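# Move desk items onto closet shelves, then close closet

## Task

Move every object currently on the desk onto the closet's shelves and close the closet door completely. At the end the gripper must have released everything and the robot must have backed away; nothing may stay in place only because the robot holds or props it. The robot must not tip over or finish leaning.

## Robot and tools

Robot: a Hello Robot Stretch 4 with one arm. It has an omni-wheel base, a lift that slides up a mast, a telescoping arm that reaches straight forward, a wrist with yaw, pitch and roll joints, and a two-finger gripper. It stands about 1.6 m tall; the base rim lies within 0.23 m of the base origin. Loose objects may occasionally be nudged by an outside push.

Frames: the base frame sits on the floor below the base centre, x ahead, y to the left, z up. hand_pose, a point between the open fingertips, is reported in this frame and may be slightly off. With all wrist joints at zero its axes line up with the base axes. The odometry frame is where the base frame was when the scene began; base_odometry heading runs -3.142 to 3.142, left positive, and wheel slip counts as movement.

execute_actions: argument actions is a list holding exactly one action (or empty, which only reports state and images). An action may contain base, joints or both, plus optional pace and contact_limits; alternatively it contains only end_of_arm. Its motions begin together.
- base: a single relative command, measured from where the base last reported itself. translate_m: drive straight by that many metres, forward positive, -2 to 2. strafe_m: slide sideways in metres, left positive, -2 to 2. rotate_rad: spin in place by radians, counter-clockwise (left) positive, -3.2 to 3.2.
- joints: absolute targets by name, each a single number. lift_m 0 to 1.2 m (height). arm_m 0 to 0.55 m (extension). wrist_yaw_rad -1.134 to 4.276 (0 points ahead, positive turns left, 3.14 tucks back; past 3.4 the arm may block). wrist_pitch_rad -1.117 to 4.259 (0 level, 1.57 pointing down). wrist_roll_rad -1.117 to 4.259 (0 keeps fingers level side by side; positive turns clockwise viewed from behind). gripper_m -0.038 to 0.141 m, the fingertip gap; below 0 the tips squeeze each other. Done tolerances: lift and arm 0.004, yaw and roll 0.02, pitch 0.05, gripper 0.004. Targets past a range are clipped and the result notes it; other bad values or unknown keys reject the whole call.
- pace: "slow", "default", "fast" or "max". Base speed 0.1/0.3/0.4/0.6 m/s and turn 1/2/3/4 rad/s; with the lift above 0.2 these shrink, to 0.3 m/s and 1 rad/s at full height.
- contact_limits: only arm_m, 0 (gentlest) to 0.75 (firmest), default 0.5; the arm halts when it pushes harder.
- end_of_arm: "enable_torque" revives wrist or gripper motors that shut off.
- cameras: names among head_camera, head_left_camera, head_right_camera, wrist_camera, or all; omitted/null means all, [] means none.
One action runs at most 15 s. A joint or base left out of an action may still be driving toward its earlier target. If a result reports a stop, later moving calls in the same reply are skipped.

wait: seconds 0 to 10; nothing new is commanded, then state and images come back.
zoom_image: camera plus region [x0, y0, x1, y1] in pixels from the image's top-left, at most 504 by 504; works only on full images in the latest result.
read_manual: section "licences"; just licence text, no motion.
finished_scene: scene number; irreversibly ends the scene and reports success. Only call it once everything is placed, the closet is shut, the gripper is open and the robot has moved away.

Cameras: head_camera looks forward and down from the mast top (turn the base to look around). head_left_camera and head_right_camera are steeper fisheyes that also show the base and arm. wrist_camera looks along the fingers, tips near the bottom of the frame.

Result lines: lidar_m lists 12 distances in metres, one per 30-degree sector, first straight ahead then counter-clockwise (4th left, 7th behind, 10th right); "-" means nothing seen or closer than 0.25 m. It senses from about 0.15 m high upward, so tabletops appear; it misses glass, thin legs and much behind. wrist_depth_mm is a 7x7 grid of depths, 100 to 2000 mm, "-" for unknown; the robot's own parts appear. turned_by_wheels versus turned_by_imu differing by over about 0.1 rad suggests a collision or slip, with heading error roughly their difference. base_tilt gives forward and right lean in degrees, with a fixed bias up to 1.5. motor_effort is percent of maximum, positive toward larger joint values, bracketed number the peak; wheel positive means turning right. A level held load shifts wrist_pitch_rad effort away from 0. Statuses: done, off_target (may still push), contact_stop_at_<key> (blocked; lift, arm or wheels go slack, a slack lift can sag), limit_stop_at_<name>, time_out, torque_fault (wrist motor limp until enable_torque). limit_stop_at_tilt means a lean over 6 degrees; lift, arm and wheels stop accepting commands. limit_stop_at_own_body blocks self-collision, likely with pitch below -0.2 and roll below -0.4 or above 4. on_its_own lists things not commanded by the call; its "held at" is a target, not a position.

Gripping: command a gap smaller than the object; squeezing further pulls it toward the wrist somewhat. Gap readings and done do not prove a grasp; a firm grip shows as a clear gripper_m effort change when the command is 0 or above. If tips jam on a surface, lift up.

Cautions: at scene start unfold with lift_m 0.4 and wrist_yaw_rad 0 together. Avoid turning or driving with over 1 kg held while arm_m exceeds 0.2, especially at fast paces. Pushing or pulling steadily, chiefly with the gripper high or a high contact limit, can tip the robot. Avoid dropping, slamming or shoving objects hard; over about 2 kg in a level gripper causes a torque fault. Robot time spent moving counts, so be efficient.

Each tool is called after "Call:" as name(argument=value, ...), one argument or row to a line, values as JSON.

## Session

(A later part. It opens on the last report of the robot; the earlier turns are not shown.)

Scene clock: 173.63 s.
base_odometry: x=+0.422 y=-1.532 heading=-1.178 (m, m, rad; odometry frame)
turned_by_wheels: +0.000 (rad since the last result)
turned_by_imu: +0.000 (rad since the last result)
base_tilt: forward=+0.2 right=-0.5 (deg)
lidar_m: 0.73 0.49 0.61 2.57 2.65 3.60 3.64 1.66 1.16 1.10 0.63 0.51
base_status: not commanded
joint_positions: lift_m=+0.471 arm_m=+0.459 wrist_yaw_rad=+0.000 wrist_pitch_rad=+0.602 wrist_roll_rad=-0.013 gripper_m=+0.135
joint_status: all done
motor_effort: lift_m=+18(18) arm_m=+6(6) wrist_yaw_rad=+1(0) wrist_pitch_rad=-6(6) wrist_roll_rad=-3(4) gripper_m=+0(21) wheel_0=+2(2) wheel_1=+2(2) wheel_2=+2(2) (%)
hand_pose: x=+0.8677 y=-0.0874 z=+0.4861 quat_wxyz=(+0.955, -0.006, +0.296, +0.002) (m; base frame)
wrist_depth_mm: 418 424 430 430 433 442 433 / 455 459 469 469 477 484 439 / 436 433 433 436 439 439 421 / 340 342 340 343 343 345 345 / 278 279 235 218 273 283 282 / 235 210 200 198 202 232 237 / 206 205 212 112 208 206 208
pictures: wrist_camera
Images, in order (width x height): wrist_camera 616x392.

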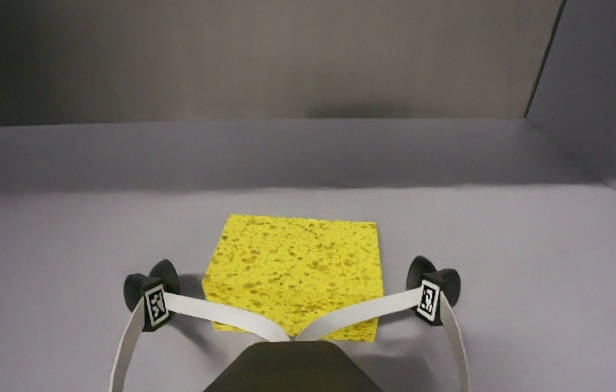

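Call:
execute_actions(
  actions=[
    {"joints":{"lift_m":0.51}},
  ],
  cameras=[],
)

Call:
execute_actions(
  actions=[
    {"joints":{"arm_m":0.0},"pace":"fast"},
  ],
  cameras=["head_camera","wrist_camera"],
)

Scene clock: 174.87 s.
base_odometry: x=+0.422 y=-1.532 heading=-1.178 (m, m, rad; odometry frame)
turned_by_wheels: +0.000 (rad since the last result)
turned_by_imu: +0.000 (rad since the last result)
base_tilt: forward=+0.2 right=-0.5 (deg)
lidar_m: 0.74 0.49 0.64 2.55 2.68 3.62 3.67 1.68 1.17 1.12 0.64 0.52
base_status: not commanded
joint_positions: lift_m=+0.510 arm_m=+0.459 wrist_yaw_rad=+0.000 wrist_pitch_rad=+0.602 wrist_roll_rad=-0.013 gripper_m=+0.135
joint_status: all done
motor_effort: lift_m=+23(24) arm_m=+6(6) wrist_yaw_rad=+0(0) wrist_pitch_rad=-8(7) wrist_roll_rad=-3(3) gripper_m=+1(1) wheel_0=+2(2) wheel_1=+3(2) wheel_2=+2(2) (%)
hand_pose: x=+0.8677 y=-0.0874 z=+0.5247 quat_wxyz=(+0.955, -0.006, +0.296, +0.002) (m; base frame)
wrist_depth_mm: 418 427 427 430 433 442 433 / 455 459 466 469 473 477 439 / 488 492 492 504 508 512 439 / 404 407 407 407 413 413 413 / 330 332 334 334 336 338 336 / 279 210 239 231 226 277 282 / 246 244 244 111 246 246 249
pictures: none
No camera images: the call's "cameras" was empty. Leave "cameras" out to get every camera's image.

Scene clock: 176.90 s.
base_odometry: x=+0.422 y=-1.532 heading=-1.178 (m, m, rad; odometry frame)
turned_by_wheels: +0.000 (rad since the last result)
turned_by_imu: +0.000 (rad since the last result)
base_tilt: forward=+0.2 right=-0.4 (deg)
lidar_m: 0.72 0.46 0.62 2.53 2.65 3.62 3.69 1.70 1.19 1.10 0.65 0.49
base_status: not commanded
joint_positions: lift_m=+0.510 arm_m=+0.001 wrist_yaw_rad=+0.000 wrist_pitch_rad=+0.602 wrist_roll_rad=-0.013 gripper_m=+0.135
joint_status: all done
motor_effort: lift_m=+23(23) arm_m=-6(7) wrist_yaw_rad=+2(0) wrist_pitch_rad=-7(7) wrist_roll_rad=-3(3) gripper_m=+1(0) wheel_0=+2(2) wheel_1=+2(2) wheel_2=+2(2) (%)
hand_pose: x=+0.4097 y=-0.0875 z=+0.5246 quat_wxyz=(+0.955, -0.006, +0.297, +0.002) (m; base frame)
wrist_depth_mm: 820 831 831 854 854 609 442 / 741 723 723 647 732 627 445 / 591 591 1025 1025 946 580 327 / 1060 1078 1078 1060 1078 627 329 / 960 976 976 991 960 597 330 / 820 210 778 831 788 402 330 / 691 707 732 112 715 427 355
pictures: head_camera, wrist_camera
Images, in order (width x height): head_camera 420x560, wrist_camera 616x392.

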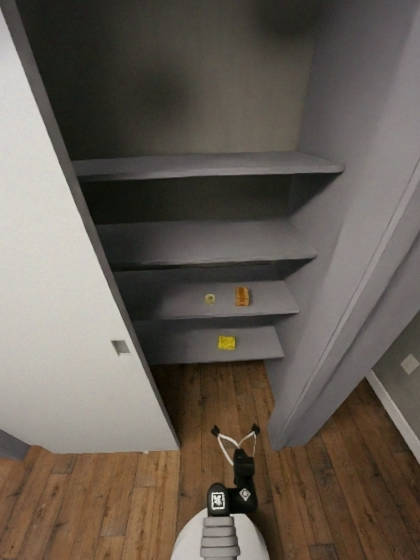

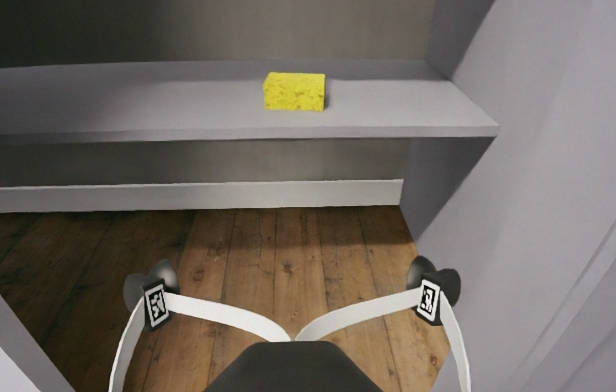

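Call:
execute_actions(
  actions=[
    {"base":{"translate_m":-0.28},"joints":{"lift_m":0.865,"wrist_pitch_rad":0.0,"wrist_yaw_rad":0.25,"gripper_m":0.1},"pace":"fast"},
  ],
  cameras=[],
)

Call:
execute_actions(
  actions=[
    {"base":{"strafe_m":0.30},"joints":{"arm_m":0.12},"pace":"fast"},
  ],
  cameras=["head_camera","wrist_camera"],
)

Scene clock: 179.63 s.
base_odometry: x=+0.315 y=-1.273 heading=-1.179 (m, m, rad; odometry frame)
turned_by_wheels: -0.001 (rad since the last result)
turned_by_imu: +0.001 (rad since the last result)
base_tilt: forward=+0.2 right=-0.4 (deg)
lidar_m: 1.01 0.74 1.02 2.56 2.63 3.43 2.90 1.68 1.16 1.12 1.20 0.77
base_status: done
joint_positions: lift_m=+0.865 arm_m=+0.001 wrist_yaw_rad=+0.250 wrist_pitch_rad=+0.003 wrist_roll_rad=-0.013 gripper_m=+0.100
joint_status: all done
motor_effort: lift_m=+22(24) arm_m=-6(6) wrist_yaw_rad=+1(7) wrist_pitch_rad=-10(15) wrist_roll_rad=-3(3) gripper_m=-2(1) wheel_0=-3(8) wheel_1=-2(9) wheel_2=-2(14) (%)
hand_pose: x=+0.4731 y=-0.0134 z=+1.0423 quat_wxyz=(+0.992, -0.007, +0.000, +0.125) (m; base frame)
wrist_depth_mm: 574 549 1229 1182 854 788 707 / 574 549 1008 1138 1138 1025 723 / 585 554 1255 1205 1160 1098 715 / 585 559 1255 1205 1160 1098 715 / 597 554 1229 1229 1138 1098 723 / 597 564 213 854 202 904 715 / 591 554 1205 111 1160 1118 732
pictures: none
No camera images: the call's "cameras" was empty. Leave "cameras" out to get every camera's image.

Scene clock: 181.67 s.
base_odometry: x=+0.592 y=-1.158 heading=-1.179 (m, m, rad; odometry frame)
turned_by_wheels: +0.000 (rad since the last result)
turned_by_imu: +0.000 (rad since the last result)
base_tilt: forward=+0.2 right=-0.4 (deg)
lidar_m: 0.69 0.73 1.08 2.25 2.33 3.17 3.32 2.08 1.49 1.40 1.04 0.90
base_status: done
joint_positions: lift_m=+0.865 arm_m=+0.119 wrist_yaw_rad=+0.250 wrist_pitch_rad=+0.002 wrist_roll_rad=-0.013 gripper_m=+0.100
joint_status: all done
motor_effort: lift_m=+23(23) arm_m=+6(6) wrist_yaw_rad=+0(2) wrist_pitch_rad=-7(11) wrist_roll_rad=-3(2) gripper_m=+0(2) wheel_0=+0(11) wheel_1=-1(13) wheel_2=+0(0) (%)
hand_pose: x=+0.5910 y=-0.0133 z=+1.0424 quat_wxyz=(+0.992, -0.007, +0.000, +0.125) (m; base frame)
wrist_depth_mm: 433 413 384 368 661 759 741 / 436 410 389 368 931 991 931 / 439 418 389 373 359 976 960 / 439 418 392 373 368 1008 946 / 442 418 392 377 373 991 960 / 442 421 213 375 202 741 668 / 445 413 402 112 364 976 960
pictures: head_camera, wrist_camera
Images, in order (width x height): head_camera 420x560, wrist_camera 616x392.

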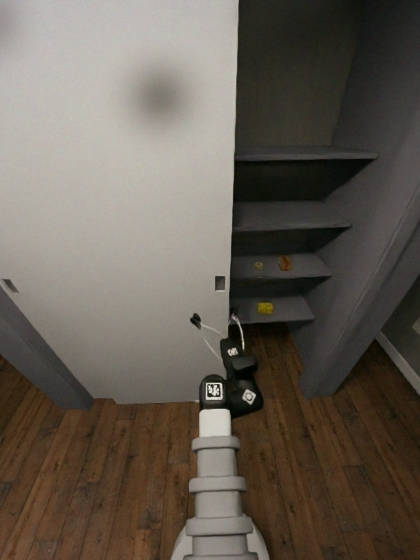

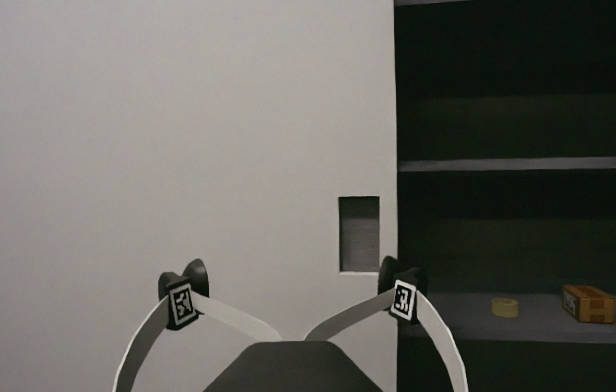

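Call:
execute_actions(
  actions=[
    {"base":{"strafe_m":0.031},"joints":{"arm_m":0.21}},
  ],
  cameras=["wrist_camera"],
)

Scene clock: 183.53 s.
base_odometry: x=+0.621 y=-1.147 heading=-1.179 (m, m, rad; odometry frame)
turned_by_wheels: +0.000 (rad since the last result)
turned_by_imu: +0.000 (rad since the last result)
base_tilt: forward=+0.1 right=-0.4 (deg)
lidar_m: 0.69 0.74 1.06 2.24 2.33 3.14 3.33 2.12 1.52 1.44 1.01 0.96
base_status: done
joint_positions: lift_m=+0.865 arm_m=+0.209 wrist_yaw_rad=+0.250 wrist_pitch_rad=+0.002 wrist_roll_rad=-0.013 gripper_m=+0.100
joint_status: all done
motor_effort: lift_m=+23(23) arm_m=+6(5) wrist_yaw_rad=+0(1) wrist_pitch_rad=-6(8) wrist_roll_rad=-4(3) gripper_m=+0(0) wheel_0=-1(12) wheel_1=+1(10) wheel_2=+0(6) (%)
hand_pose: x=+0.6810 y=-0.0133 z=+1.0424 quat_wxyz=(+0.992, -0.007, +0.000, +0.125) (m; base frame)
wrist_depth_mm: 325 307 290 277 263 768 750 / 329 309 293 277 265 917 878 / 329 310 294 279 266 904 854 / 330 312 296 279 268 904 878 / 332 314 296 281 271 917 878 / 334 315 213 282 202 741 723 / 336 312 301 112 270 580 564
pictures: wrist_camera
Images, in order (width x height): wrist_camera 616x392.

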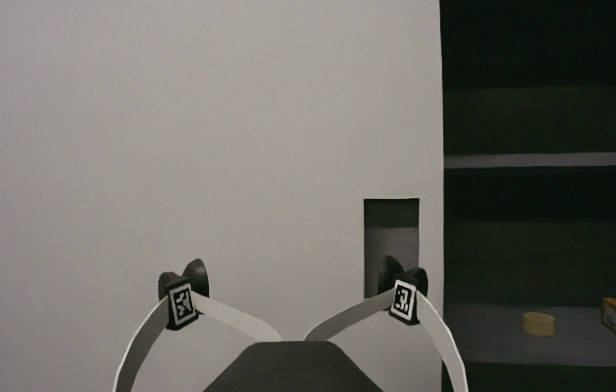

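Call:
execute_actions(
  actions=[
    {"base":{"strafe_m":0.007},"joints":{"arm_m":0.245},"pace":"slow"},
  ],
  cameras=["wrist_camera"],
)

Scene clock: 185.37 s.
base_odometry: x=+0.627 y=-1.144 heading=-1.179 (m, m, rad; odometry frame)
turned_by_wheels: +0.000 (rad since the last result)
turned_by_imu: +0.000 (rad since the last result)
base_tilt: forward=+0.2 right=-0.4 (deg)
lidar_m: 0.69 0.73 1.08 2.21 2.32 3.11 3.33 2.16 1.54 1.44 1.00 0.96
base_status: done
joint_positions: lift_m=+0.865 arm_m=+0.244 wrist_yaw_rad=+0.249 wrist_pitch_rad=+0.002 wrist_roll_rad=-0.013 gripper_m=+0.100
joint_status: all done
motor_effort: lift_m=+22(23) arm_m=+7(7) wrist_yaw_rad=+5(5) wrist_pitch_rad=-9(10) wrist_roll_rad=-3(3) gripper_m=-2(0) wheel_0=-5(9) wheel_1=+5(7) wheel_2=+0(0) (%)
hand_pose: x=+0.7158 y=-0.0137 z=+1.0424 quat_wxyz=(+0.992, -0.007, +0.000, +0.124) (m; base frame)
wrist_depth_mm: 286 270 255 242 231 732 759 / 287 272 257 244 232 866 854 / 290 273 257 244 233 866 831 / 291 276 259 246 236 878 831 / 293 276 258 248 242 878 842 / 293 277 213 249 202 668 715 / 296 274 265 112 237 530 530
pictures: wrist_camera
Images, in order (width x height): wrist_camera 616x392.

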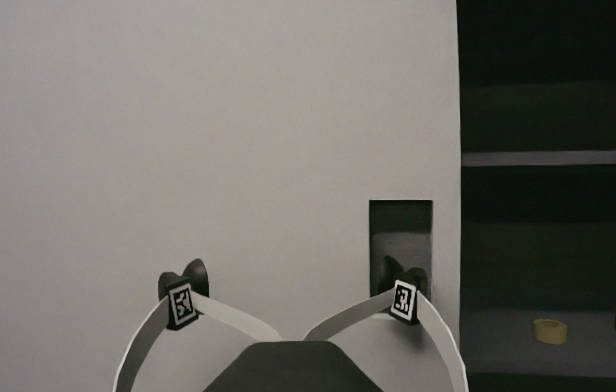

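Call:
execute_actions(
  actions=[
    {"base":{"strafe_m":-0.08},"pace":"slow"},
  ],
  cameras=["wrist_camera","head_camera"],
)

Scene clock: 187.47 s.
base_odometry: x=+0.553 y=-1.174 heading=-1.179 (m, m, rad; odometry frame)
turned_by_wheels: +0.000 (rad since the last result)
turned_by_imu: +0.001 (rad since the last result)
base_tilt: forward=+0.2 right=-0.5 (deg)
lidar_m: 0.70 0.74 1.09 2.31 2.39 3.28 3.33 2.04 1.44 1.36 1.01 0.89
base_status: done
joint_positions: lift_m=+0.865 arm_m=+0.244 wrist_yaw_rad=+0.254 wrist_pitch_rad=+0.002 wrist_roll_rad=-0.013 gripper_m=+0.100
joint_status: not commanded
motor_effort: lift_m=+23(23) arm_m=+6(7) wrist_yaw_rad=-10(18) wrist_pitch_rad=-8(9) wrist_roll_rad=-3(3) gripper_m=+2(1) wheel_0=+8(10) wheel_1=-3(7) wheel_2=+0(3) (%)
hand_pose: x=+0.7161 y=-0.0121 z=+1.0424 quat_wxyz=(+0.992, -0.007, +0.000, +0.127) (m; base frame)
wrist_depth_mm: 289 273 256 245 732 759 750 / 290 274 258 247 917 878 842 / 293 274 260 247 917 866 831 / 296 277 260 251 904 878 831 / 296 277 259 259 931 891 854 / 297 278 200 247 634 741 715 / 300 278 267 111 549 544 525
pictures: head_camera, wrist_camera
Images, in order (width x height): head_camera 420x560, wrist_camera 616x392.

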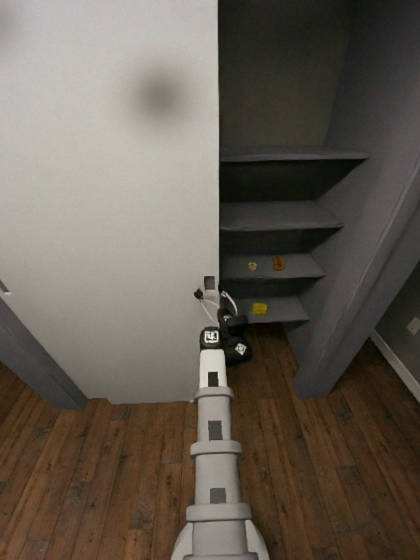

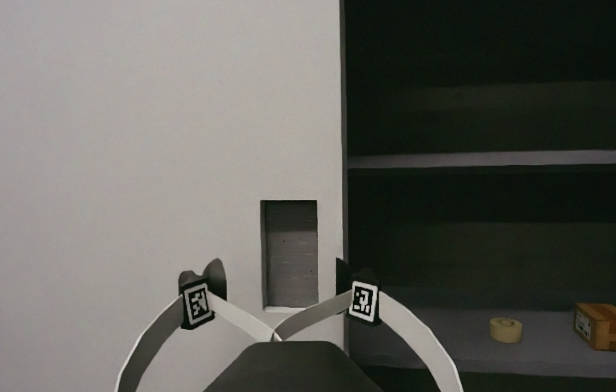

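Call:
execute_actions(
  actions=[
    {"joints":{"arm_m":0.19}},
  ],
  cameras=[],
)

Call:
execute_actions(
  actions=[
    {"base":{"strafe_m":0.11},"joints":{"wrist_yaw_rad":-0.25,"arm_m":0.23}},
  ],
  cameras=["wrist_camera","head_left_camera"],
)

Scene clock: 189.57 s.
base_odometry: x=+0.553 y=-1.175 heading=-1.179 (m, m, rad; odometry frame)
turned_by_wheels: +0.000 (rad since the last result)
turned_by_imu: +0.000 (rad since the last result)
base_tilt: forward=+0.2 right=-0.4 (deg)
lidar_m: 0.69 0.75 1.05 2.30 2.40 3.27 3.32 2.01 1.44 1.38 1.01 0.90
base_status: not commanded
joint_positions: lift_m=+0.865 arm_m=+0.191 wrist_yaw_rad=+0.250 wrist_pitch_rad=+0.002 wrist_roll_rad=-0.013 gripper_m=+0.100
joint_status: all done
motor_effort: lift_m=+23(23) arm_m=-6(6) wrist_yaw_rad=+1(11) wrist_pitch_rad=-10(7) wrist_roll_rad=-3(3) gripper_m=+0(2) wheel_0=+3(8) wheel_1=-3(3) wheel_2=+0(0) (%)
hand_pose: x=+0.6631 y=-0.0133 z=+1.0424 quat_wxyz=(+0.992, -0.007, +0.000, +0.125) (m; base frame)
wrist_depth_mm: 349 329 310 297 732 759 750 / 347 330 312 297 946 931 891 / 349 329 315 297 976 917 878 / 353 332 314 301 960 931 878 / 355 332 312 306 960 931 891 / 355 336 213 300 202 741 640 / 357 332 320 111 991 580 891
pictures: none
No camera images: the call's "cameras" was empty. Leave "cameras" out to get every camera's image.

Scene clock: 191.10 s.
base_odometry: x=+0.655 y=-1.133 heading=-1.179 (m, m, rad; odometry frame)
turned_by_wheels: +0.000 (rad since the last result)
turned_by_imu: +0.000 (rad since the last result)
base_tilt: forward=+0.2 right=-0.5 (deg)
lidar_m: 0.70 0.73 1.05 2.18 2.28 3.12 3.32 2.19 1.54 1.48 0.97 1.02
base_status: done
joint_positions: lift_m=+0.865 arm_m=+0.229 wrist_yaw_rad=-0.250 wrist_pitch_rad=+0.002 wrist_roll_rad=-0.013 gripper_m=+0.100
joint_status: all done
motor_effort: lift_m=+23(23) arm_m=+6(10) wrist_yaw_rad=+0(4) wrist_pitch_rad=-8(7) wrist_roll_rad=-3(2) gripper_m=+0(0) wheel_0=-2(10) wheel_1=+2(11) wheel_2=+0(1) (%)
hand_pose: x=+0.6578 y=-0.1560 z=+1.0424 quat_wxyz=(+0.992, -0.006, +0.002, -0.125) (m; base frame)
wrist_depth_mm: 254 270 289 741 732 778 699 / 255 271 290 1042 1098 904 699 / 254 271 290 1060 1098 891 707 / 254 272 297 1042 1118 878 707 / 256 272 298 1060 1098 917 707 / 257 267 213 778 202 809 707 / 258 268 290 111 1138 878 707
pictures: head_left_camera, wrist_camera
Images, in order (width x height): head_left_camera 420x672, wrist_camera 616x392.

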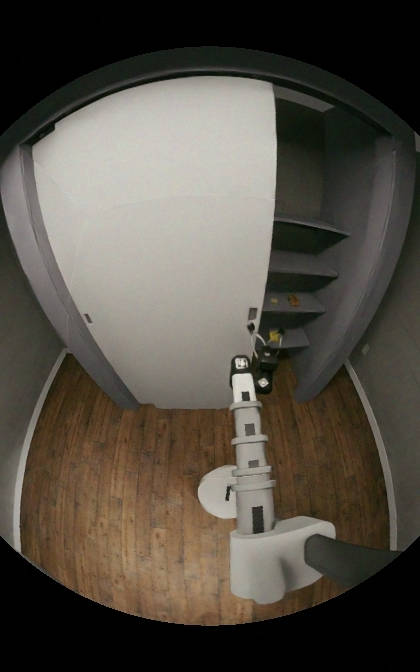

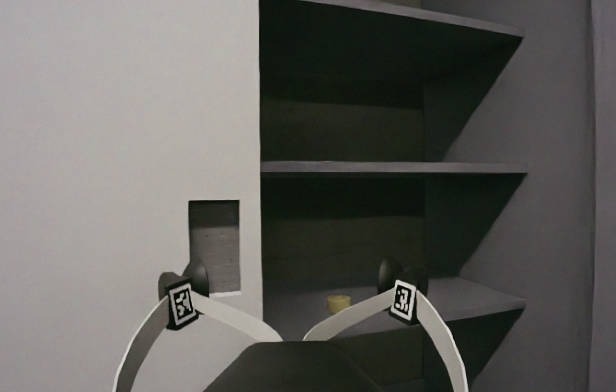

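Call:
execute_actions(
  actions=[
    {"base":{"strafe_m":-0.012},"joints":{"arm_m":0.275},"pace":"slow"},
  ],
  cameras=["wrist_camera"],
)

Scene clock: 193.03 s.
base_odometry: x=+0.644 y=-1.137 heading=-1.179 (m, m, rad; odometry frame)
turned_by_wheels: +0.000 (rad since the last result)
turned_by_imu: +0.000 (rad since the last result)
base_tilt: forward=+0.1 right=-0.5 (deg)
lidar_m: 0.69 0.72 1.05 2.20 2.28 3.15 3.34 2.16 1.54 1.46 0.99 0.96
base_status: done
joint_positions: lift_m=+0.865 arm_m=+0.274 wrist_yaw_rad=-0.250 wrist_pitch_rad=+0.002 wrist_roll_rad=-0.013 gripper_m=+0.100
joint_status: all done
motor_effort: lift_m=+22(23) arm_m=+6(6) wrist_yaw_rad=+0(0) wrist_pitch_rad=-8(7) wrist_roll_rad=-3(4) gripper_m=+0(1) wheel_0=+5(6) wheel_1=-3(7) wheel_2=+0(2) (%)
hand_pose: x=+0.7027 y=-0.1560 z=+1.0424 quat_wxyz=(+0.992, -0.006, +0.002, -0.125) (m; base frame)
wrist_depth_mm: 216 229 245 750 741 741 683 / 216 229 246 991 1042 891 683 / 217 230 246 991 1060 854 691 / 217 232 250 991 1078 842 699 / 218 232 253 1008 1078 891 691 / 218 229 213 768 202 798 699 / 219 229 247 112 1078 854 699
pictures: wrist_camera
Images, in order (width x height): wrist_camera 616x392.

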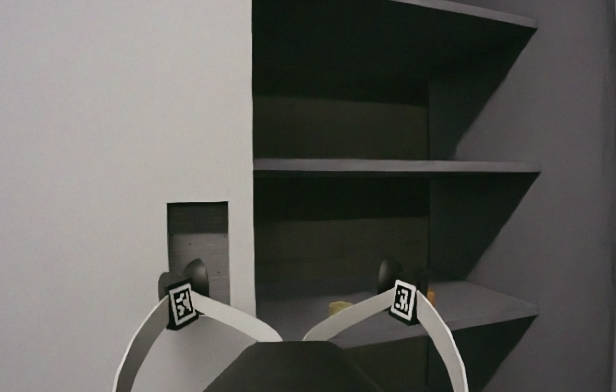

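Call:
execute_actions(
  actions=[
    {"joints":{"arm_m":0.298},"pace":"slow","contact_limits":{"arm_m":0.2}},
  ],
  cameras=["wrist_camera"],
)

Scene clock: 194.30 s.
base_odometry: x=+0.643 y=-1.137 heading=-1.179 (m, m, rad; odometry frame)
turned_by_wheels: +0.000 (rad since the last result)
turned_by_imu: +0.001 (rad since the last result)
base_tilt: forward=+0.1 right=-0.5 (deg)
lidar_m: 0.70 0.73 1.02 2.19 2.30 3.13 3.34 2.15 1.55 1.46 1.00 0.96
base_status: not commanded
joint_positions: lift_m=+0.865 arm_m=+0.289 wrist_yaw_rad=-0.255 wrist_pitch_rad=+0.002 wrist_roll_rad=-0.013 gripper_m=+0.100
joint_status: arm_m contact_stop (moved +0.015 of +0.024)
on_its_own: arm_m is slack since a contact_stop (your +0.298 is given up); wrist_yaw_rad is at rest, and its effort (+16) is outside its rest range (-13 to +13)
motor_effort: lift_m=+23(22) arm_m=+0(15) wrist_yaw_rad=+16(27) wrist_pitch_rad=-7(7) wrist_roll_rad=-3(4) gripper_m=+0(1) wheel_0=+5(5) wheel_1=+2(3) wheel_2=-9(8) (%)
contact_limits: arm_m 0.2
hand_pose: x=+0.7167 y=-0.1574 z=+1.0425 quat_wxyz=(+0.992, -0.006, +0.002, -0.127) (m; base frame)
wrist_depth_mm: 205 216 233 741 732 759 676 / 205 217 234 991 1042 878 691 / 205 219 235 991 1060 854 691 / 206 220 238 991 1078 842 691 / 206 220 241 991 1078 891 691 / 208 216 235 759 203 778 691 / 208 218 232 112 1078 842 691
pictures: wrist_camera
Images, in order (width x height): wrist_camera 616x392.

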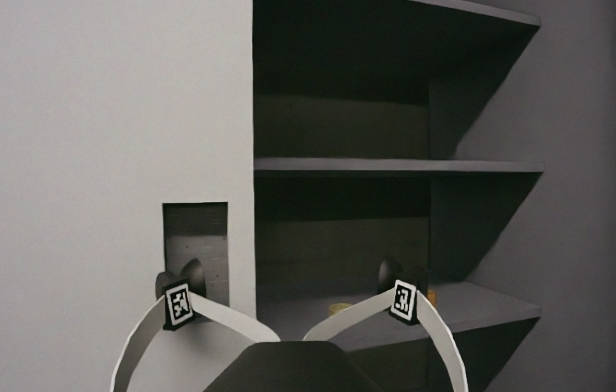

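Call:
execute_actions(
  actions=[
    {"base":{"strafe_m":-0.012},"joints":{"arm_m":0.286},"pace":"slow"},
  ],
  cameras=[],
)

Call:
execute_actions(
  actions=[
    {"joints":{"arm_m":0.298},"pace":"slow","contact_limits":{"arm_m":0.2}},
  ],
  cameras=["wrist_camera"],
)

Scene clock: 195.47 s.
base_odometry: x=+0.633 y=-1.141 heading=-1.179 (m, m, rad; odometry frame)
turned_by_wheels: +0.000 (rad since the last result)
turned_by_imu: +0.000 (rad since the last result)
base_tilt: forward=+0.2 right=-0.4 (deg)
lidar_m: 0.67 0.71 1.02 2.22 2.31 3.13 3.33 2.17 1.56 1.44 0.99 0.95
base_status: done
joint_positions: lift_m=+0.865 arm_m=+0.287 wrist_yaw_rad=-0.250 wrist_pitch_rad=+0.002 wrist_roll_rad=-0.013 gripper_m=+0.100
joint_status: all done
motor_effort: lift_m=+23(23) arm_m=-5(5) wrist_yaw_rad=+0(16) wrist_pitch_rad=-7(6) wrist_roll_rad=-3(3) gripper_m=+0(1) wheel_0=+6(10) wheel_1=-3(5) wheel_2=-2(6) (%)
hand_pose: x=+0.7156 y=-0.1561 z=+1.0425 quat_wxyz=(+0.992, -0.006, +0.002, -0.125) (m; base frame)
wrist_depth_mm: 206 218 234 732 732 750 661 / 206 219 234 976 1042 866 668 / 206 220 236 991 1060 842 683 / 208 221 238 976 1060 842 691 / 208 220 242 1008 1078 866 683 / 209 217 213 759 202 759 683 / 209 218 236 112 1078 842 683
pictures: none
No camera images: the call's "cameras" was empty. Leave "cameras" out to get every camera's image.

Scene clock: 196.40 s.
base_odometry: x=+0.632 y=-1.141 heading=-1.179 (m, m, rad; odometry frame)
turned_by_wheels: +0.000 (rad since the last result)
turned_by_imu: +0.000 (rad since the last result)
base_tilt: forward=+0.1 right=-0.4 (deg)
lidar_m: 0.69 0.73 1.06 2.21 2.33 3.11 3.33 2.16 1.51 1.46 1.00 0.97
base_status: not commanded
joint_positions: lift_m=+0.865 arm_m=+0.291 wrist_yaw_rad=-0.253 wrist_pitch_rad=+0.002 wrist_roll_rad=-0.013 gripper_m=+0.100
joint_status: arm_m contact_stop (moved +0.004 of +0.011)
on_its_own: arm_m is slack since a contact_stop (your +0.298 is given up)
motor_effort: lift_m=+22(22) arm_m=+0(12) wrist_yaw_rad=+11(18) wrist_pitch_rad=-6(8) wrist_roll_rad=-3(3) gripper_m=-1(0) wheel_0=+6(6) wheel_1=-1(3) wheel_2=-4(5) (%)
contact_limits: arm_m 0.2
hand_pose: x=+0.7192 y=-0.1570 z=+1.0425 quat_wxyz=(+0.992, -0.006, +0.002, -0.126) (m; base frame)
wrist_depth_mm: 202 216 230 741 732 741 668 / 204 216 231 991 1042 866 676 / 204 216 232 976 1042 842 683 / 205 217 235 976 1060 842 683 / 206 218 239 991 1060 891 691 / 206 213 230 768 202 768 683 / 207 217 230 112 1078 854 676
pictures: wrist_camera
Images, in order (width x height): wrist_camera 616x392.

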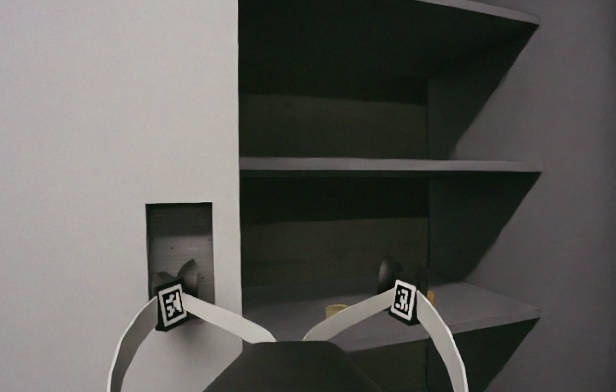

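Call:
execute_actions(
  actions=[
    {"base":{"strafe_m":-0.10},"joints":{"arm_m":0.288},"pace":"slow"},
  ],
  cameras=["wrist_camera","head_camera"],
)

Scene clock: 198.73 s.
base_odometry: x=+0.540 y=-1.179 heading=-1.179 (m, m, rad; odometry frame)
turned_by_wheels: +0.000 (rad since the last result)
turned_by_imu: +0.001 (rad since the last result)
base_tilt: forward=+0.2 right=-0.4 (deg)
lidar_m: 0.68 0.74 1.09 2.31 2.42 3.28 3.33 1.98 1.41 1.34 0.98 0.90
base_status: done
joint_positions: lift_m=+0.865 arm_m=+0.288 wrist_yaw_rad=-0.250 wrist_pitch_rad=+0.002 wrist_roll_rad=-0.013 gripper_m=+0.100
joint_status: all done
motor_effort: lift_m=+22(22) arm_m=-2(4) wrist_yaw_rad=+1(36) wrist_pitch_rad=-8(9) wrist_roll_rad=-2(3) gripper_m=-1(6) wheel_0=+7(26) wheel_1=-3(6) wheel_2=-1(1) (%)
hand_pose: x=+0.7171 y=-0.1561 z=+1.0424 quat_wxyz=(+0.992, -0.006, +0.002, -0.125) (m; base frame)
wrist_depth_mm: 206 219 234 732 741 699 585 / 206 220 234 991 1008 750 591 / 206 220 235 991 1025 715 580 / 206 220 240 991 1008 759 585 / 208 229 242 1008 1025 768 585 / 208 217 235 768 203 715 597 / 210 218 234 112 1042 715 591
pictures: head_camera, wrist_camera
Images, in order (width x height): head_camera 420x560, wrist_camera 616x392.

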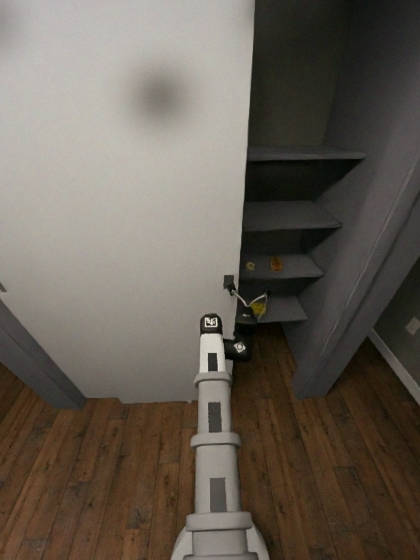

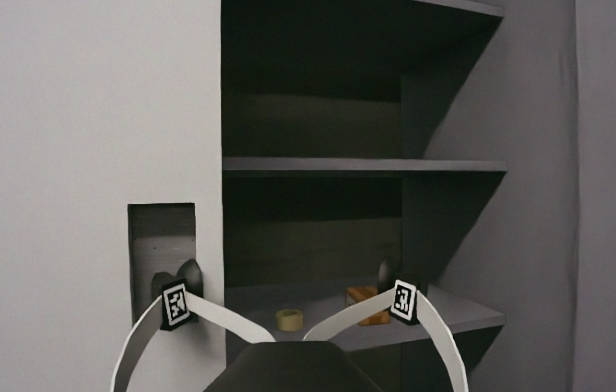

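Call:
execute_actions(
  actions=[
    {"base":{"strafe_m":-0.26},"pace":"slow"},
  ],
  cameras=["wrist_camera","head_camera"],
)

Scene clock: 202.73 s.
base_odometry: x=+0.300 y=-1.279 heading=-1.178 (m, m, rad; odometry frame)
turned_by_wheels: +0.000 (rad since the last result)
turned_by_imu: +0.002 (rad since the last result)
base_tilt: forward=+0.2 right=-0.5 (deg)
lidar_m: 0.67 0.74 1.08 2.57 2.67 3.42 2.92 1.69 1.16 1.10 1.17 0.75
base_status: done
joint_positions: lift_m=+0.865 arm_m=+0.288 wrist_yaw_rad=-0.247 wrist_pitch_rad=+0.002 wrist_roll_rad=-0.013 gripper_m=+0.100
joint_status: not commanded
motor_effort: lift_m=+22(22) arm_m=-2(2) wrist_yaw_rad=-8(33) wrist_pitch_rad=-9(7) wrist_roll_rad=-2(3) gripper_m=-3(7) wheel_0=+8(23) wheel_1=-3(7) wheel_2=+0(2) (%)
hand_pose: x=+0.7176 y=-0.1553 z=+1.0424 quat_wxyz=(+0.992, -0.006, +0.002, -0.123) (m; base frame)
wrist_depth_mm: 208 220 654 741 603 285 273 / 208 220 917 946 603 289 276 / 208 221 554 960 603 289 277 / 208 222 691 960 609 291 276 / 209 233 946 960 580 294 278 / 211 218 234 768 202 293 281 / 211 220 236 111 615 282 282
pictures: head_camera, wrist_camera
Images, in order (width x height): head_camera 420x560, wrist_camera 616x392.

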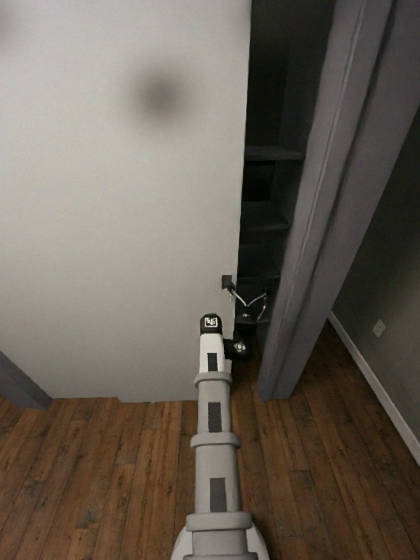

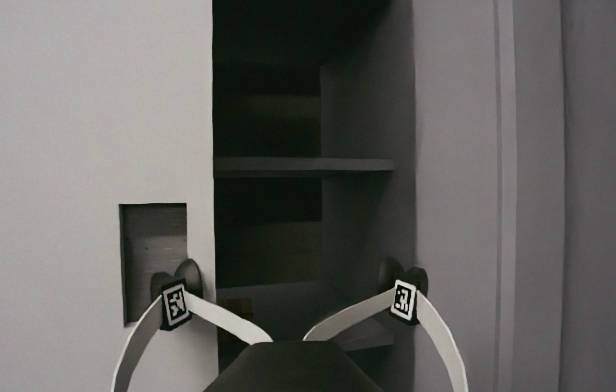

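Call:
execute_actions(
  actions=[
    {"base":{"strafe_m":0.01},"joints":{"arm_m":0.24}},
  ],
  cameras=[],
)

Call:
execute_actions(
  actions=[
    {"base":{"strafe_m":0.60},"joints":{"wrist_yaw_rad":-0.35},"pace":"fast"},
  ],
  cameras=["wrist_camera","head_camera"],
)

Scene clock: 205.20 s.
base_odometry: x=+0.309 y=-1.275 heading=-1.178 (m, m, rad; odometry frame)
turned_by_wheels: +0.000 (rad since the last result)
turned_by_imu: +0.000 (rad since the last result)
base_tilt: forward=+0.2 right=-0.4 (deg)
lidar_m: 0.70 0.73 1.10 2.57 2.68 3.44 3.35 1.65 1.18 1.09 1.18 0.77
base_status: done
joint_positions: lift_m=+0.865 arm_m=+0.241 wrist_yaw_rad=-0.250 wrist_pitch_rad=+0.002 wrist_roll_rad=-0.013 gripper_m=+0.100
joint_status: all done
motor_effort: lift_m=+23(23) arm_m=-6(6) wrist_yaw_rad=+0(8) wrist_pitch_rad=-7(9) wrist_roll_rad=-2(3) gripper_m=-1(3) wheel_0=-3(5) wheel_1=+4(8) wheel_2=+0(1) (%)
hand_pose: x=+0.6698 y=-0.1561 z=+1.0424 quat_wxyz=(+0.992, -0.006, +0.002, -0.125) (m; base frame)
wrist_depth_mm: 246 260 278 741 615 322 355 / 246 260 279 1008 621 322 359 / 247 263 278 1008 621 322 359 / 247 263 283 1025 627 325 359 / 248 264 286 1008 421 327 359 / 249 259 213 768 202 329 362 / 249 257 279 112 627 325 366
pictures: none
No camera images: the call's "cameras" was empty. Leave "cameras" out to get every camera's image.

Scene clock: 208.03 s.
base_odometry: x=+0.864 y=-1.046 heading=-1.178 (m, m, rad; odometry frame)
turned_by_wheels: +0.000 (rad since the last result)
turned_by_imu: +0.001 (rad since the last result)
base_tilt: forward=+0.2 right=-0.5 (deg)
lidar_m: 0.69 0.78 0.97 1.95 2.05 2.77 3.34 2.52 1.77 1.71 1.13 0.72
base_status: done
joint_positions: lift_m=+0.865 arm_m=+0.241 wrist_yaw_rad=-0.350 wrist_pitch_rad=+0.002 wrist_roll_rad=-0.013 gripper_m=+0.100
joint_status: all done
motor_effort: lift_m=+22(23) arm_m=-6(6) wrist_yaw_rad=+0(0) wrist_pitch_rad=-10(8) wrist_roll_rad=-2(2) gripper_m=+0(0) wheel_0=-1(15) wheel_1=+2(13) wheel_2=+0(2) (%)
hand_pose: x=+0.6530 y=-0.1810 z=+1.0424 quat_wxyz=(+0.985, -0.006, +0.002, -0.174) (m; base frame)
wrist_depth_mm: 244 264 289 317 351 397 445 / 245 265 290 319 355 399 452 / 245 266 291 320 351 402 455 / 246 267 291 320 355 397 452 / 246 267 291 322 351 402 455 / 248 262 213 317 202 407 459 / 248 262 290 111 359 407 459
pictures: head_camera, wrist_camera
Images, in order (width x height): head_camera 420x560, wrist_camera 616x392.

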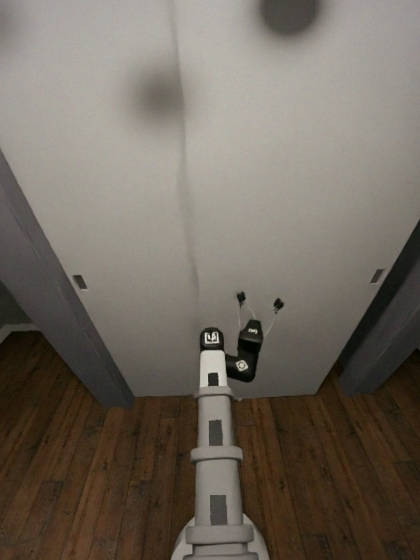

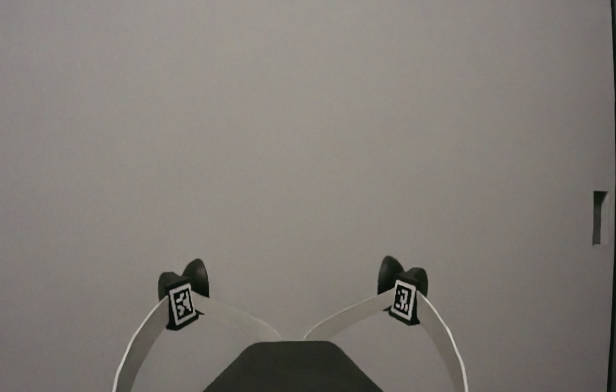

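Call:
execute_actions(
  actions=[
    {"base":{"strafe_m":0.17},"pace":"fast"},
  ],
  cameras=["wrist_camera","head_camera"],
)

Scene clock: 210.17 s.
base_odometry: x=+1.021 y=-0.980 heading=-1.178 (m, m, rad; odometry frame)
turned_by_wheels: +0.000 (rad since the last result)
turned_by_imu: +0.000 (rad since the last result)
base_tilt: forward=+0.1 right=-0.5 (deg)
lidar_m: 0.72 0.76 1.86 1.78 1.87 2.58 3.35 2.68 1.98 1.84 1.03 0.72
base_status: done
joint_positions: lift_m=+0.865 arm_m=+0.241 wrist_yaw_rad=-0.350 wrist_pitch_rad=+0.002 wrist_roll_rad=-0.013 gripper_m=+0.100
joint_status: not commanded
motor_effort: lift_m=+22(22) arm_m=-6(6) wrist_yaw_rad=+0(0) wrist_pitch_rad=-8(7) wrist_roll_rad=-2(3) gripper_m=+0(0) wheel_0=+0(13) wheel_1=-1(12) wheel_2=+0(0) (%)
hand_pose: x=+0.6530 y=-0.1810 z=+1.0424 quat_wxyz=(+0.985, -0.006, +0.002, -0.174) (m; base frame)
wrist_depth_mm: 281 303 291 314 351 397 442 / 282 303 291 317 351 397 449 / 282 307 293 317 351 397 449 / 282 306 294 319 353 399 452 / 283 306 294 319 349 404 452 / 285 297 213 317 202 397 452 / 286 300 290 112 357 404 452
pictures: head_camera, wrist_camera
Images, in order (width x height): head_camera 420x560, wrist_camera 616x392.

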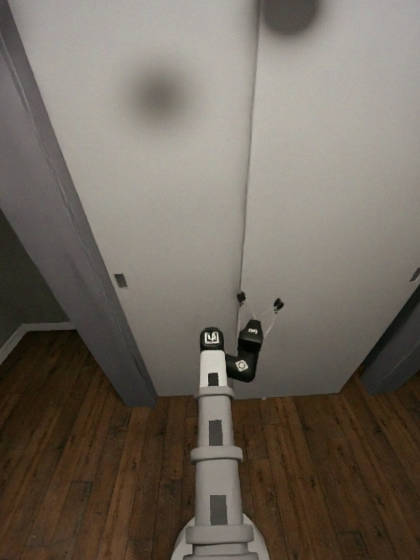

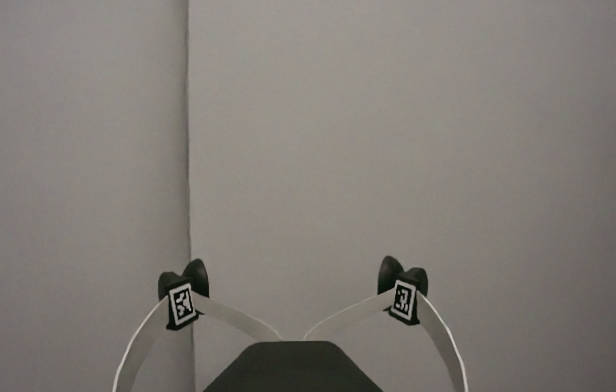

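Call:
execute_actions(
  actions=[
    {"base":{"strafe_m":0.024},"joints":{"arm_m":0.27}},
  ],
  cameras=["wrist_camera"],
)

Scene clock: 211.47 s.
base_odometry: x=+1.043 y=-0.971 heading=-1.178 (m, m, rad; odometry frame)
turned_by_wheels: +0.000 (rad since the last result)
turned_by_imu: +0.000 (rad since the last result)
base_tilt: forward=+0.1 right=-0.5 (deg)
lidar_m: 0.69 0.77 1.84 1.75 1.87 2.52 3.34 2.71 2.01 1.89 1.02 0.73
base_status: done
joint_positions: lift_m=+0.865 arm_m=+0.269 wrist_yaw_rad=-0.350 wrist_pitch_rad=+0.002 wrist_roll_rad=-0.013 gripper_m=+0.100
joint_status: all done
motor_effort: lift_m=+22(22) arm_m=+6(7) wrist_yaw_rad=+1(0) wrist_pitch_rad=-8(7) wrist_roll_rad=-4(3) gripper_m=+1(3) wheel_0=-2(13) wheel_1=+1(10) wheel_2=+0(3) (%)
hand_pose: x=+0.6809 y=-0.1810 z=+1.0424 quat_wxyz=(+0.985, -0.006, +0.002, -0.174) (m; base frame)
wrist_depth_mm: 257 278 282 285 317 355 397 / 259 278 285 286 319 357 399 / 256 279 286 286 317 357 399 / 258 281 290 287 320 357 402 / 260 281 272 287 314 359 402 / 262 274 213 285 202 362 407 / 260 274 300 112 322 364 410
pictures: wrist_camera
Images, in order (width x height): wrist_camera 616x392.

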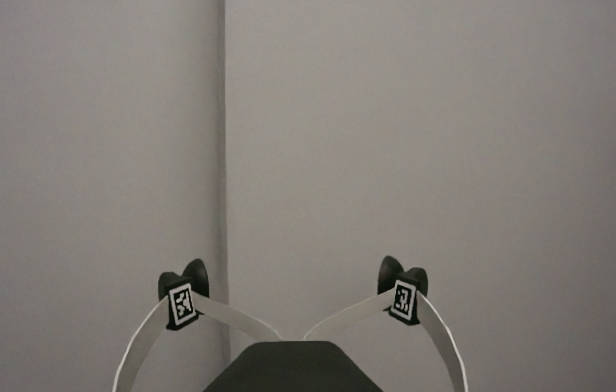

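Call:
execute_actions(
  actions=[
    {"joints":{"arm_m":0.312},"pace":"slow","contact_limits":{"arm_m":0.15}},
  ],
  cameras=["wrist_camera"],
)

Scene clock: 213.53 s.
base_odometry: x=+1.043 y=-0.971 heading=-1.178 (m, m, rad; odometry frame)
turned_by_wheels: +0.000 (rad since the last result)
turned_by_imu: +0.000 (rad since the last result)
base_tilt: forward=+0.2 right=-0.4 (deg)
lidar_m: 0.72 0.75 1.82 1.76 1.85 2.53 3.33 2.73 2.01 1.88 1.02 0.74
base_status: not commanded
joint_positions: lift_m=+0.865 arm_m=+0.311 wrist_yaw_rad=-0.350 wrist_pitch_rad=+0.002 wrist_roll_rad=-0.013 gripper_m=+0.100
joint_status: all done
motor_effort: lift_m=+22(22) arm_m=+6(6) wrist_yaw_rad=+1(1) wrist_pitch_rad=-7(8) wrist_roll_rad=-2(3) gripper_m=+0(1) wheel_0=-2(2) wheel_1=+1(1) wheel_2=+0(0) (%)
contact_limits: arm_m 0.15
hand_pose: x=+0.7229 y=-0.1810 z=+1.0424 quat_wxyz=(+0.985, -0.006, +0.002, -0.174) (m; base frame)
wrist_depth_mm: 223 241 253 241 267 301 340 / 224 242 253 241 268 301 338 / 224 243 254 242 268 303 340 / 224 244 255 242 270 304 338 / 224 243 242 243 265 304 343 / 226 237 213 242 202 307 343 / 227 237 259 111 274 309 349
pictures: wrist_camera
Images, in order (width x height): wrist_camera 616x392.

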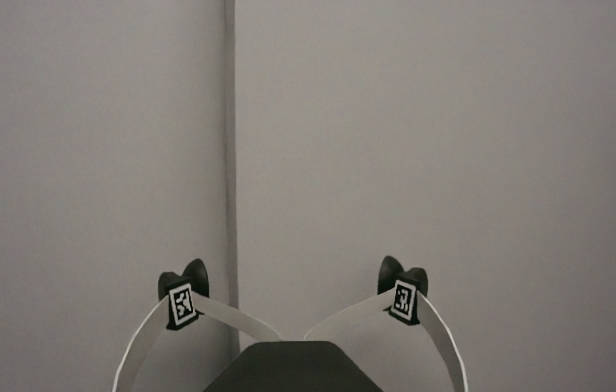

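Call:
execute_actions(
  actions=[
    {"base":{"strafe_m":-0.19},"pace":"slow"},
  ],
  cameras=["wrist_camera","head_camera"],
)

Scene clock: 218.17 s.
base_odometry: x=+0.868 y=-1.044 heading=-1.178 (m, m, rad; odometry frame)
turned_by_wheels: +0.000 (rad since the last result)
turned_by_imu: +0.002 (rad since the last result)
base_tilt: forward=+0.1 right=-0.4 (deg)
lidar_m: 0.71 0.79 0.98 1.94 2.05 2.80 3.34 2.54 1.77 1.72 1.05 0.73
base_status: done
joint_positions: lift_m=+0.865 arm_m=+0.311 wrist_yaw_rad=-0.349 wrist_pitch_rad=+0.002 wrist_roll_rad=-0.013 gripper_m=+0.100
joint_status: not commanded
motor_effort: lift_m=+22(22) arm_m=+6(6) wrist_yaw_rad=-1(43) wrist_pitch_rad=-7(7) wrist_roll_rad=-3(3) gripper_m=-2(6) wheel_0=+6(19) wheel_1=-4(7) wheel_2=+3(3) (%)
hand_pose: x=+0.7230 y=-0.1809 z=+1.0424 quat_wxyz=(+0.985, -0.006, +0.002, -0.174) (m; base frame)
wrist_depth_mm: 224 241 225 242 268 303 340 / 225 242 226 241 268 303 338 / 224 243 227 243 268 303 338 / 225 244 228 244 270 306 340 / 225 244 226 244 267 304 342 / 226 238 220 242 202 307 345 / 228 239 227 112 273 309 347
pictures: head_camera, wrist_camera
Images, in order (width x height): head_camera 420x560, wrist_camera 616x392.

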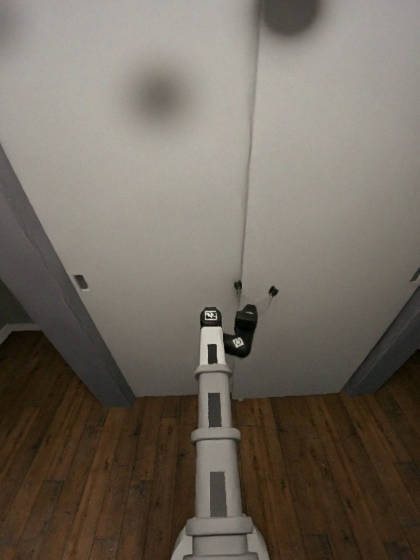

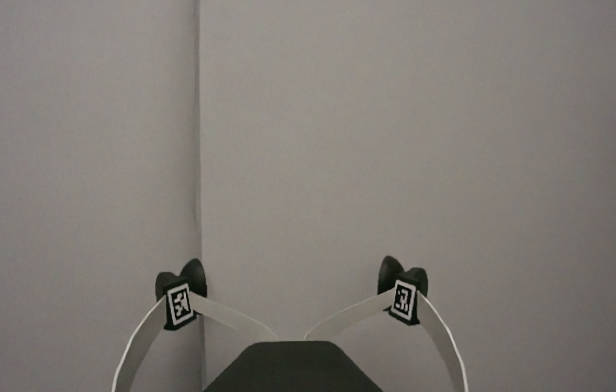

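Call:
execute_actions(
  actions=[
    {"base":{"strafe_m":-0.035},"pace":"slow"},
  ],
  cameras=["wrist_camera","head_right_camera"],
)

Scene clock: 219.70 s.
base_odometry: x=+0.836 y=-1.057 heading=-1.178 (m, m, rad; odometry frame)
turned_by_wheels: +0.000 (rad since the last result)
turned_by_imu: +0.000 (rad since the last result)
base_tilt: forward=+0.1 right=-0.4 (deg)
lidar_m: 0.71 0.79 0.99 1.99 2.10 2.86 3.33 2.48 1.76 1.66 1.02 0.73
base_status: done
joint_positions: lift_m=+0.865 arm_m=+0.311 wrist_yaw_rad=-0.350 wrist_pitch_rad=+0.002 wrist_roll_rad=-0.013 gripper_m=+0.100
joint_status: not commanded
motor_effort: lift_m=+22(22) arm_m=+6(6) wrist_yaw_rad=-1(33) wrist_pitch_rad=-7(7) wrist_roll_rad=-2(3) gripper_m=+0(5) wheel_0=+5(16) wheel_1=-4(6) wheel_2=+2(4) (%)
hand_pose: x=+0.7229 y=-0.1809 z=+1.0424 quat_wxyz=(+0.985, -0.006, +0.002, -0.174) (m; base frame)
wrist_depth_mm: 224 241 224 239 267 298 336 / 224 241 224 241 267 301 334 / 224 243 225 242 267 303 336 / 226 245 226 242 268 303 338 / 225 245 226 243 265 304 340 / 228 238 213 241 202 306 343 / 227 238 230 112 271 306 345
pictures: head_right_camera, wrist_camera
Images, in order (width x height): head_right_camera 420x672, wrist_camera 616x392.

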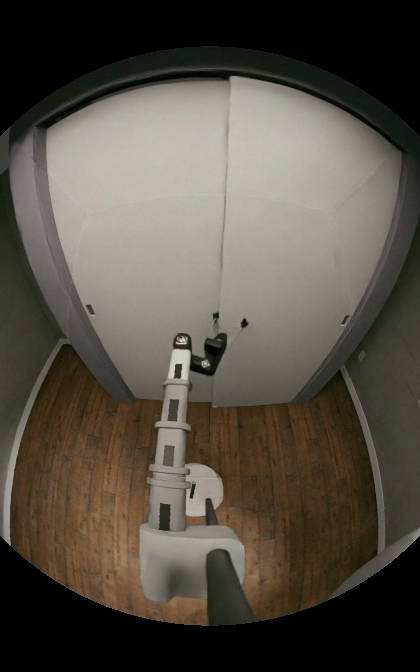

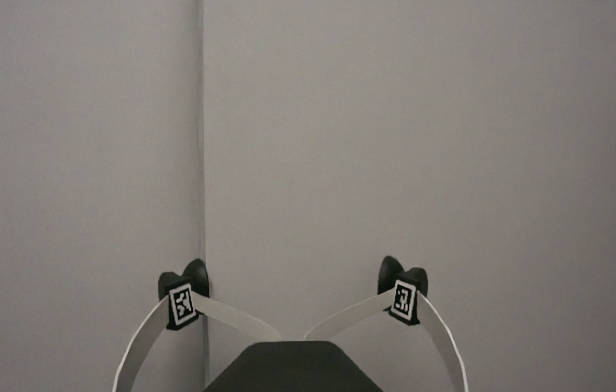

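Call:
zoom_image(
  camera="head_right_camera",
  region=[290, 120, 420, 420],
)

Call:
execute_actions(
  actions=[
    {"base":{"strafe_m":-0.02},"pace":"slow"},
  ],
  cameras=["wrist_camera","head_right_camera"],
)

Region (290, 120, 420, 420) of head_right_camera's 420x672 image, scaled by 1.680, with more detail than that image has; it fills the left 218 columns of this view, and the rest is white.

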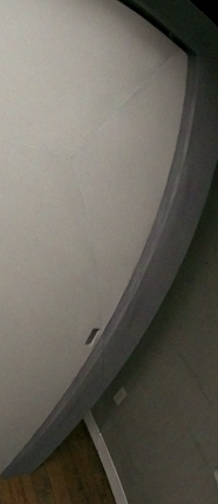

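Scene clock: 221.07 s.
base_odometry: x=+0.817 y=-1.065 heading=-1.177 (m, m, rad; odometry frame)
turned_by_wheels: +0.000 (rad since the last result)
turned_by_imu: +0.001 (rad since the last result)
base_tilt: forward=+0.2 right=-0.5 (deg)
lidar_m: 0.70 0.80 0.99 1.97 2.11 2.89 3.34 2.37 1.76 1.67 1.02 0.73
base_status: done
joint_positions: lift_m=+0.865 arm_m=+0.311 wrist_yaw_rad=-0.346 wrist_pitch_rad=+0.002 wrist_roll_rad=-0.013 gripper_m=+0.100
joint_status: not commanded
motor_effort: lift_m=+23(22) arm_m=+6(6) wrist_yaw_rad=-13(25) wrist_pitch_rad=-7(8) wrist_roll_rad=-3(3) gripper_m=-2(4) wheel_0=+8(9) wheel_1=-3(7) wheel_2=+1(2) (%)
hand_pose: x=+0.7237 y=-0.1800 z=+1.0424 quat_wxyz=(+0.985, -0.006, +0.002, -0.172) (m; base frame)
wrist_depth_mm: 224 241 221 240 265 298 334 / 224 241 223 241 266 300 334 / 225 244 224 241 267 300 332 / 226 244 224 242 267 300 336 / 225 243 224 243 265 303 336 / 226 238 220 241 202 304 340 / 228 240 222 112 270 306 343
pictures: head_right_camera, wrist_camera
Images, in order (width x height): head_right_camera 420x672, wrist_camera 616x392.

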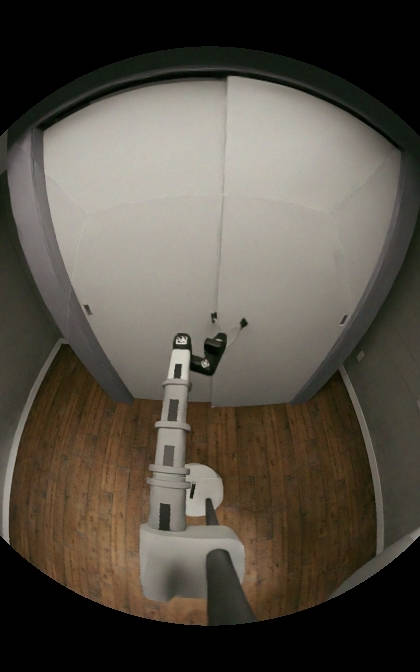

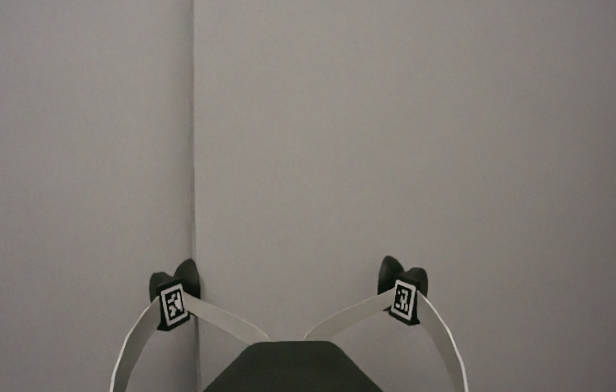

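Call:
execute_actions(
  actions=[
    {"base":{"strafe_m":-0.015},"pace":"slow"},
  ],
  cameras=["wrist_camera"],
)

Scene clock: 222.20 s.
base_odometry: x=+0.804 y=-1.070 heading=-1.176 (m, m, rad; odometry frame)
turned_by_wheels: +0.001 (rad since the last result)
turned_by_imu: +0.002 (rad since the last result)
base_tilt: forward=+0.2 right=-0.5 (deg)
lidar_m: 0.72 0.78 0.99 2.03 2.12 2.90 3.35 2.42 1.71 1.63 1.01 0.74
base_status: done
joint_positions: lift_m=+0.865 arm_m=+0.311 wrist_yaw_rad=-0.336 wrist_pitch_rad=+0.002 wrist_roll_rad=-0.013 gripper_m=+0.100
joint_status: not commanded
on_its_own: wrist_yaw_rad is at rest, and its effort (-39) is outside its rest range (-13 to +13)
motor_effort: lift_m=+22(22) arm_m=+6(6) wrist_yaw_rad=-39(40) wrist_pitch_rad=-7(9) wrist_roll_rad=-3(2) gripper_m=-5(6) wheel_0=+16(17) wheel_1=+0(6) wheel_2=+3(6) (%)
hand_pose: x=+0.7254 y=-0.1777 z=+1.0424 quat_wxyz=(+0.986, -0.006, +0.002, -0.167) (m; base frame)
wrist_depth_mm: 223 239 220 236 260 290 322 / 224 240 220 236 260 291 324 / 224 242 221 237 262 291 324 / 224 243 221 239 263 294 325 / 225 241 221 238 259 294 325 / 226 235 219 237 203 297 330 / 228 244 218 112 265 298 330
pictures: wrist_camera
Images, in order (width x height): wrist_camera 616x392.

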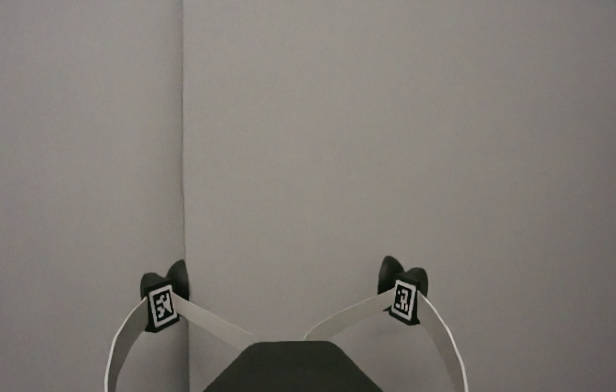

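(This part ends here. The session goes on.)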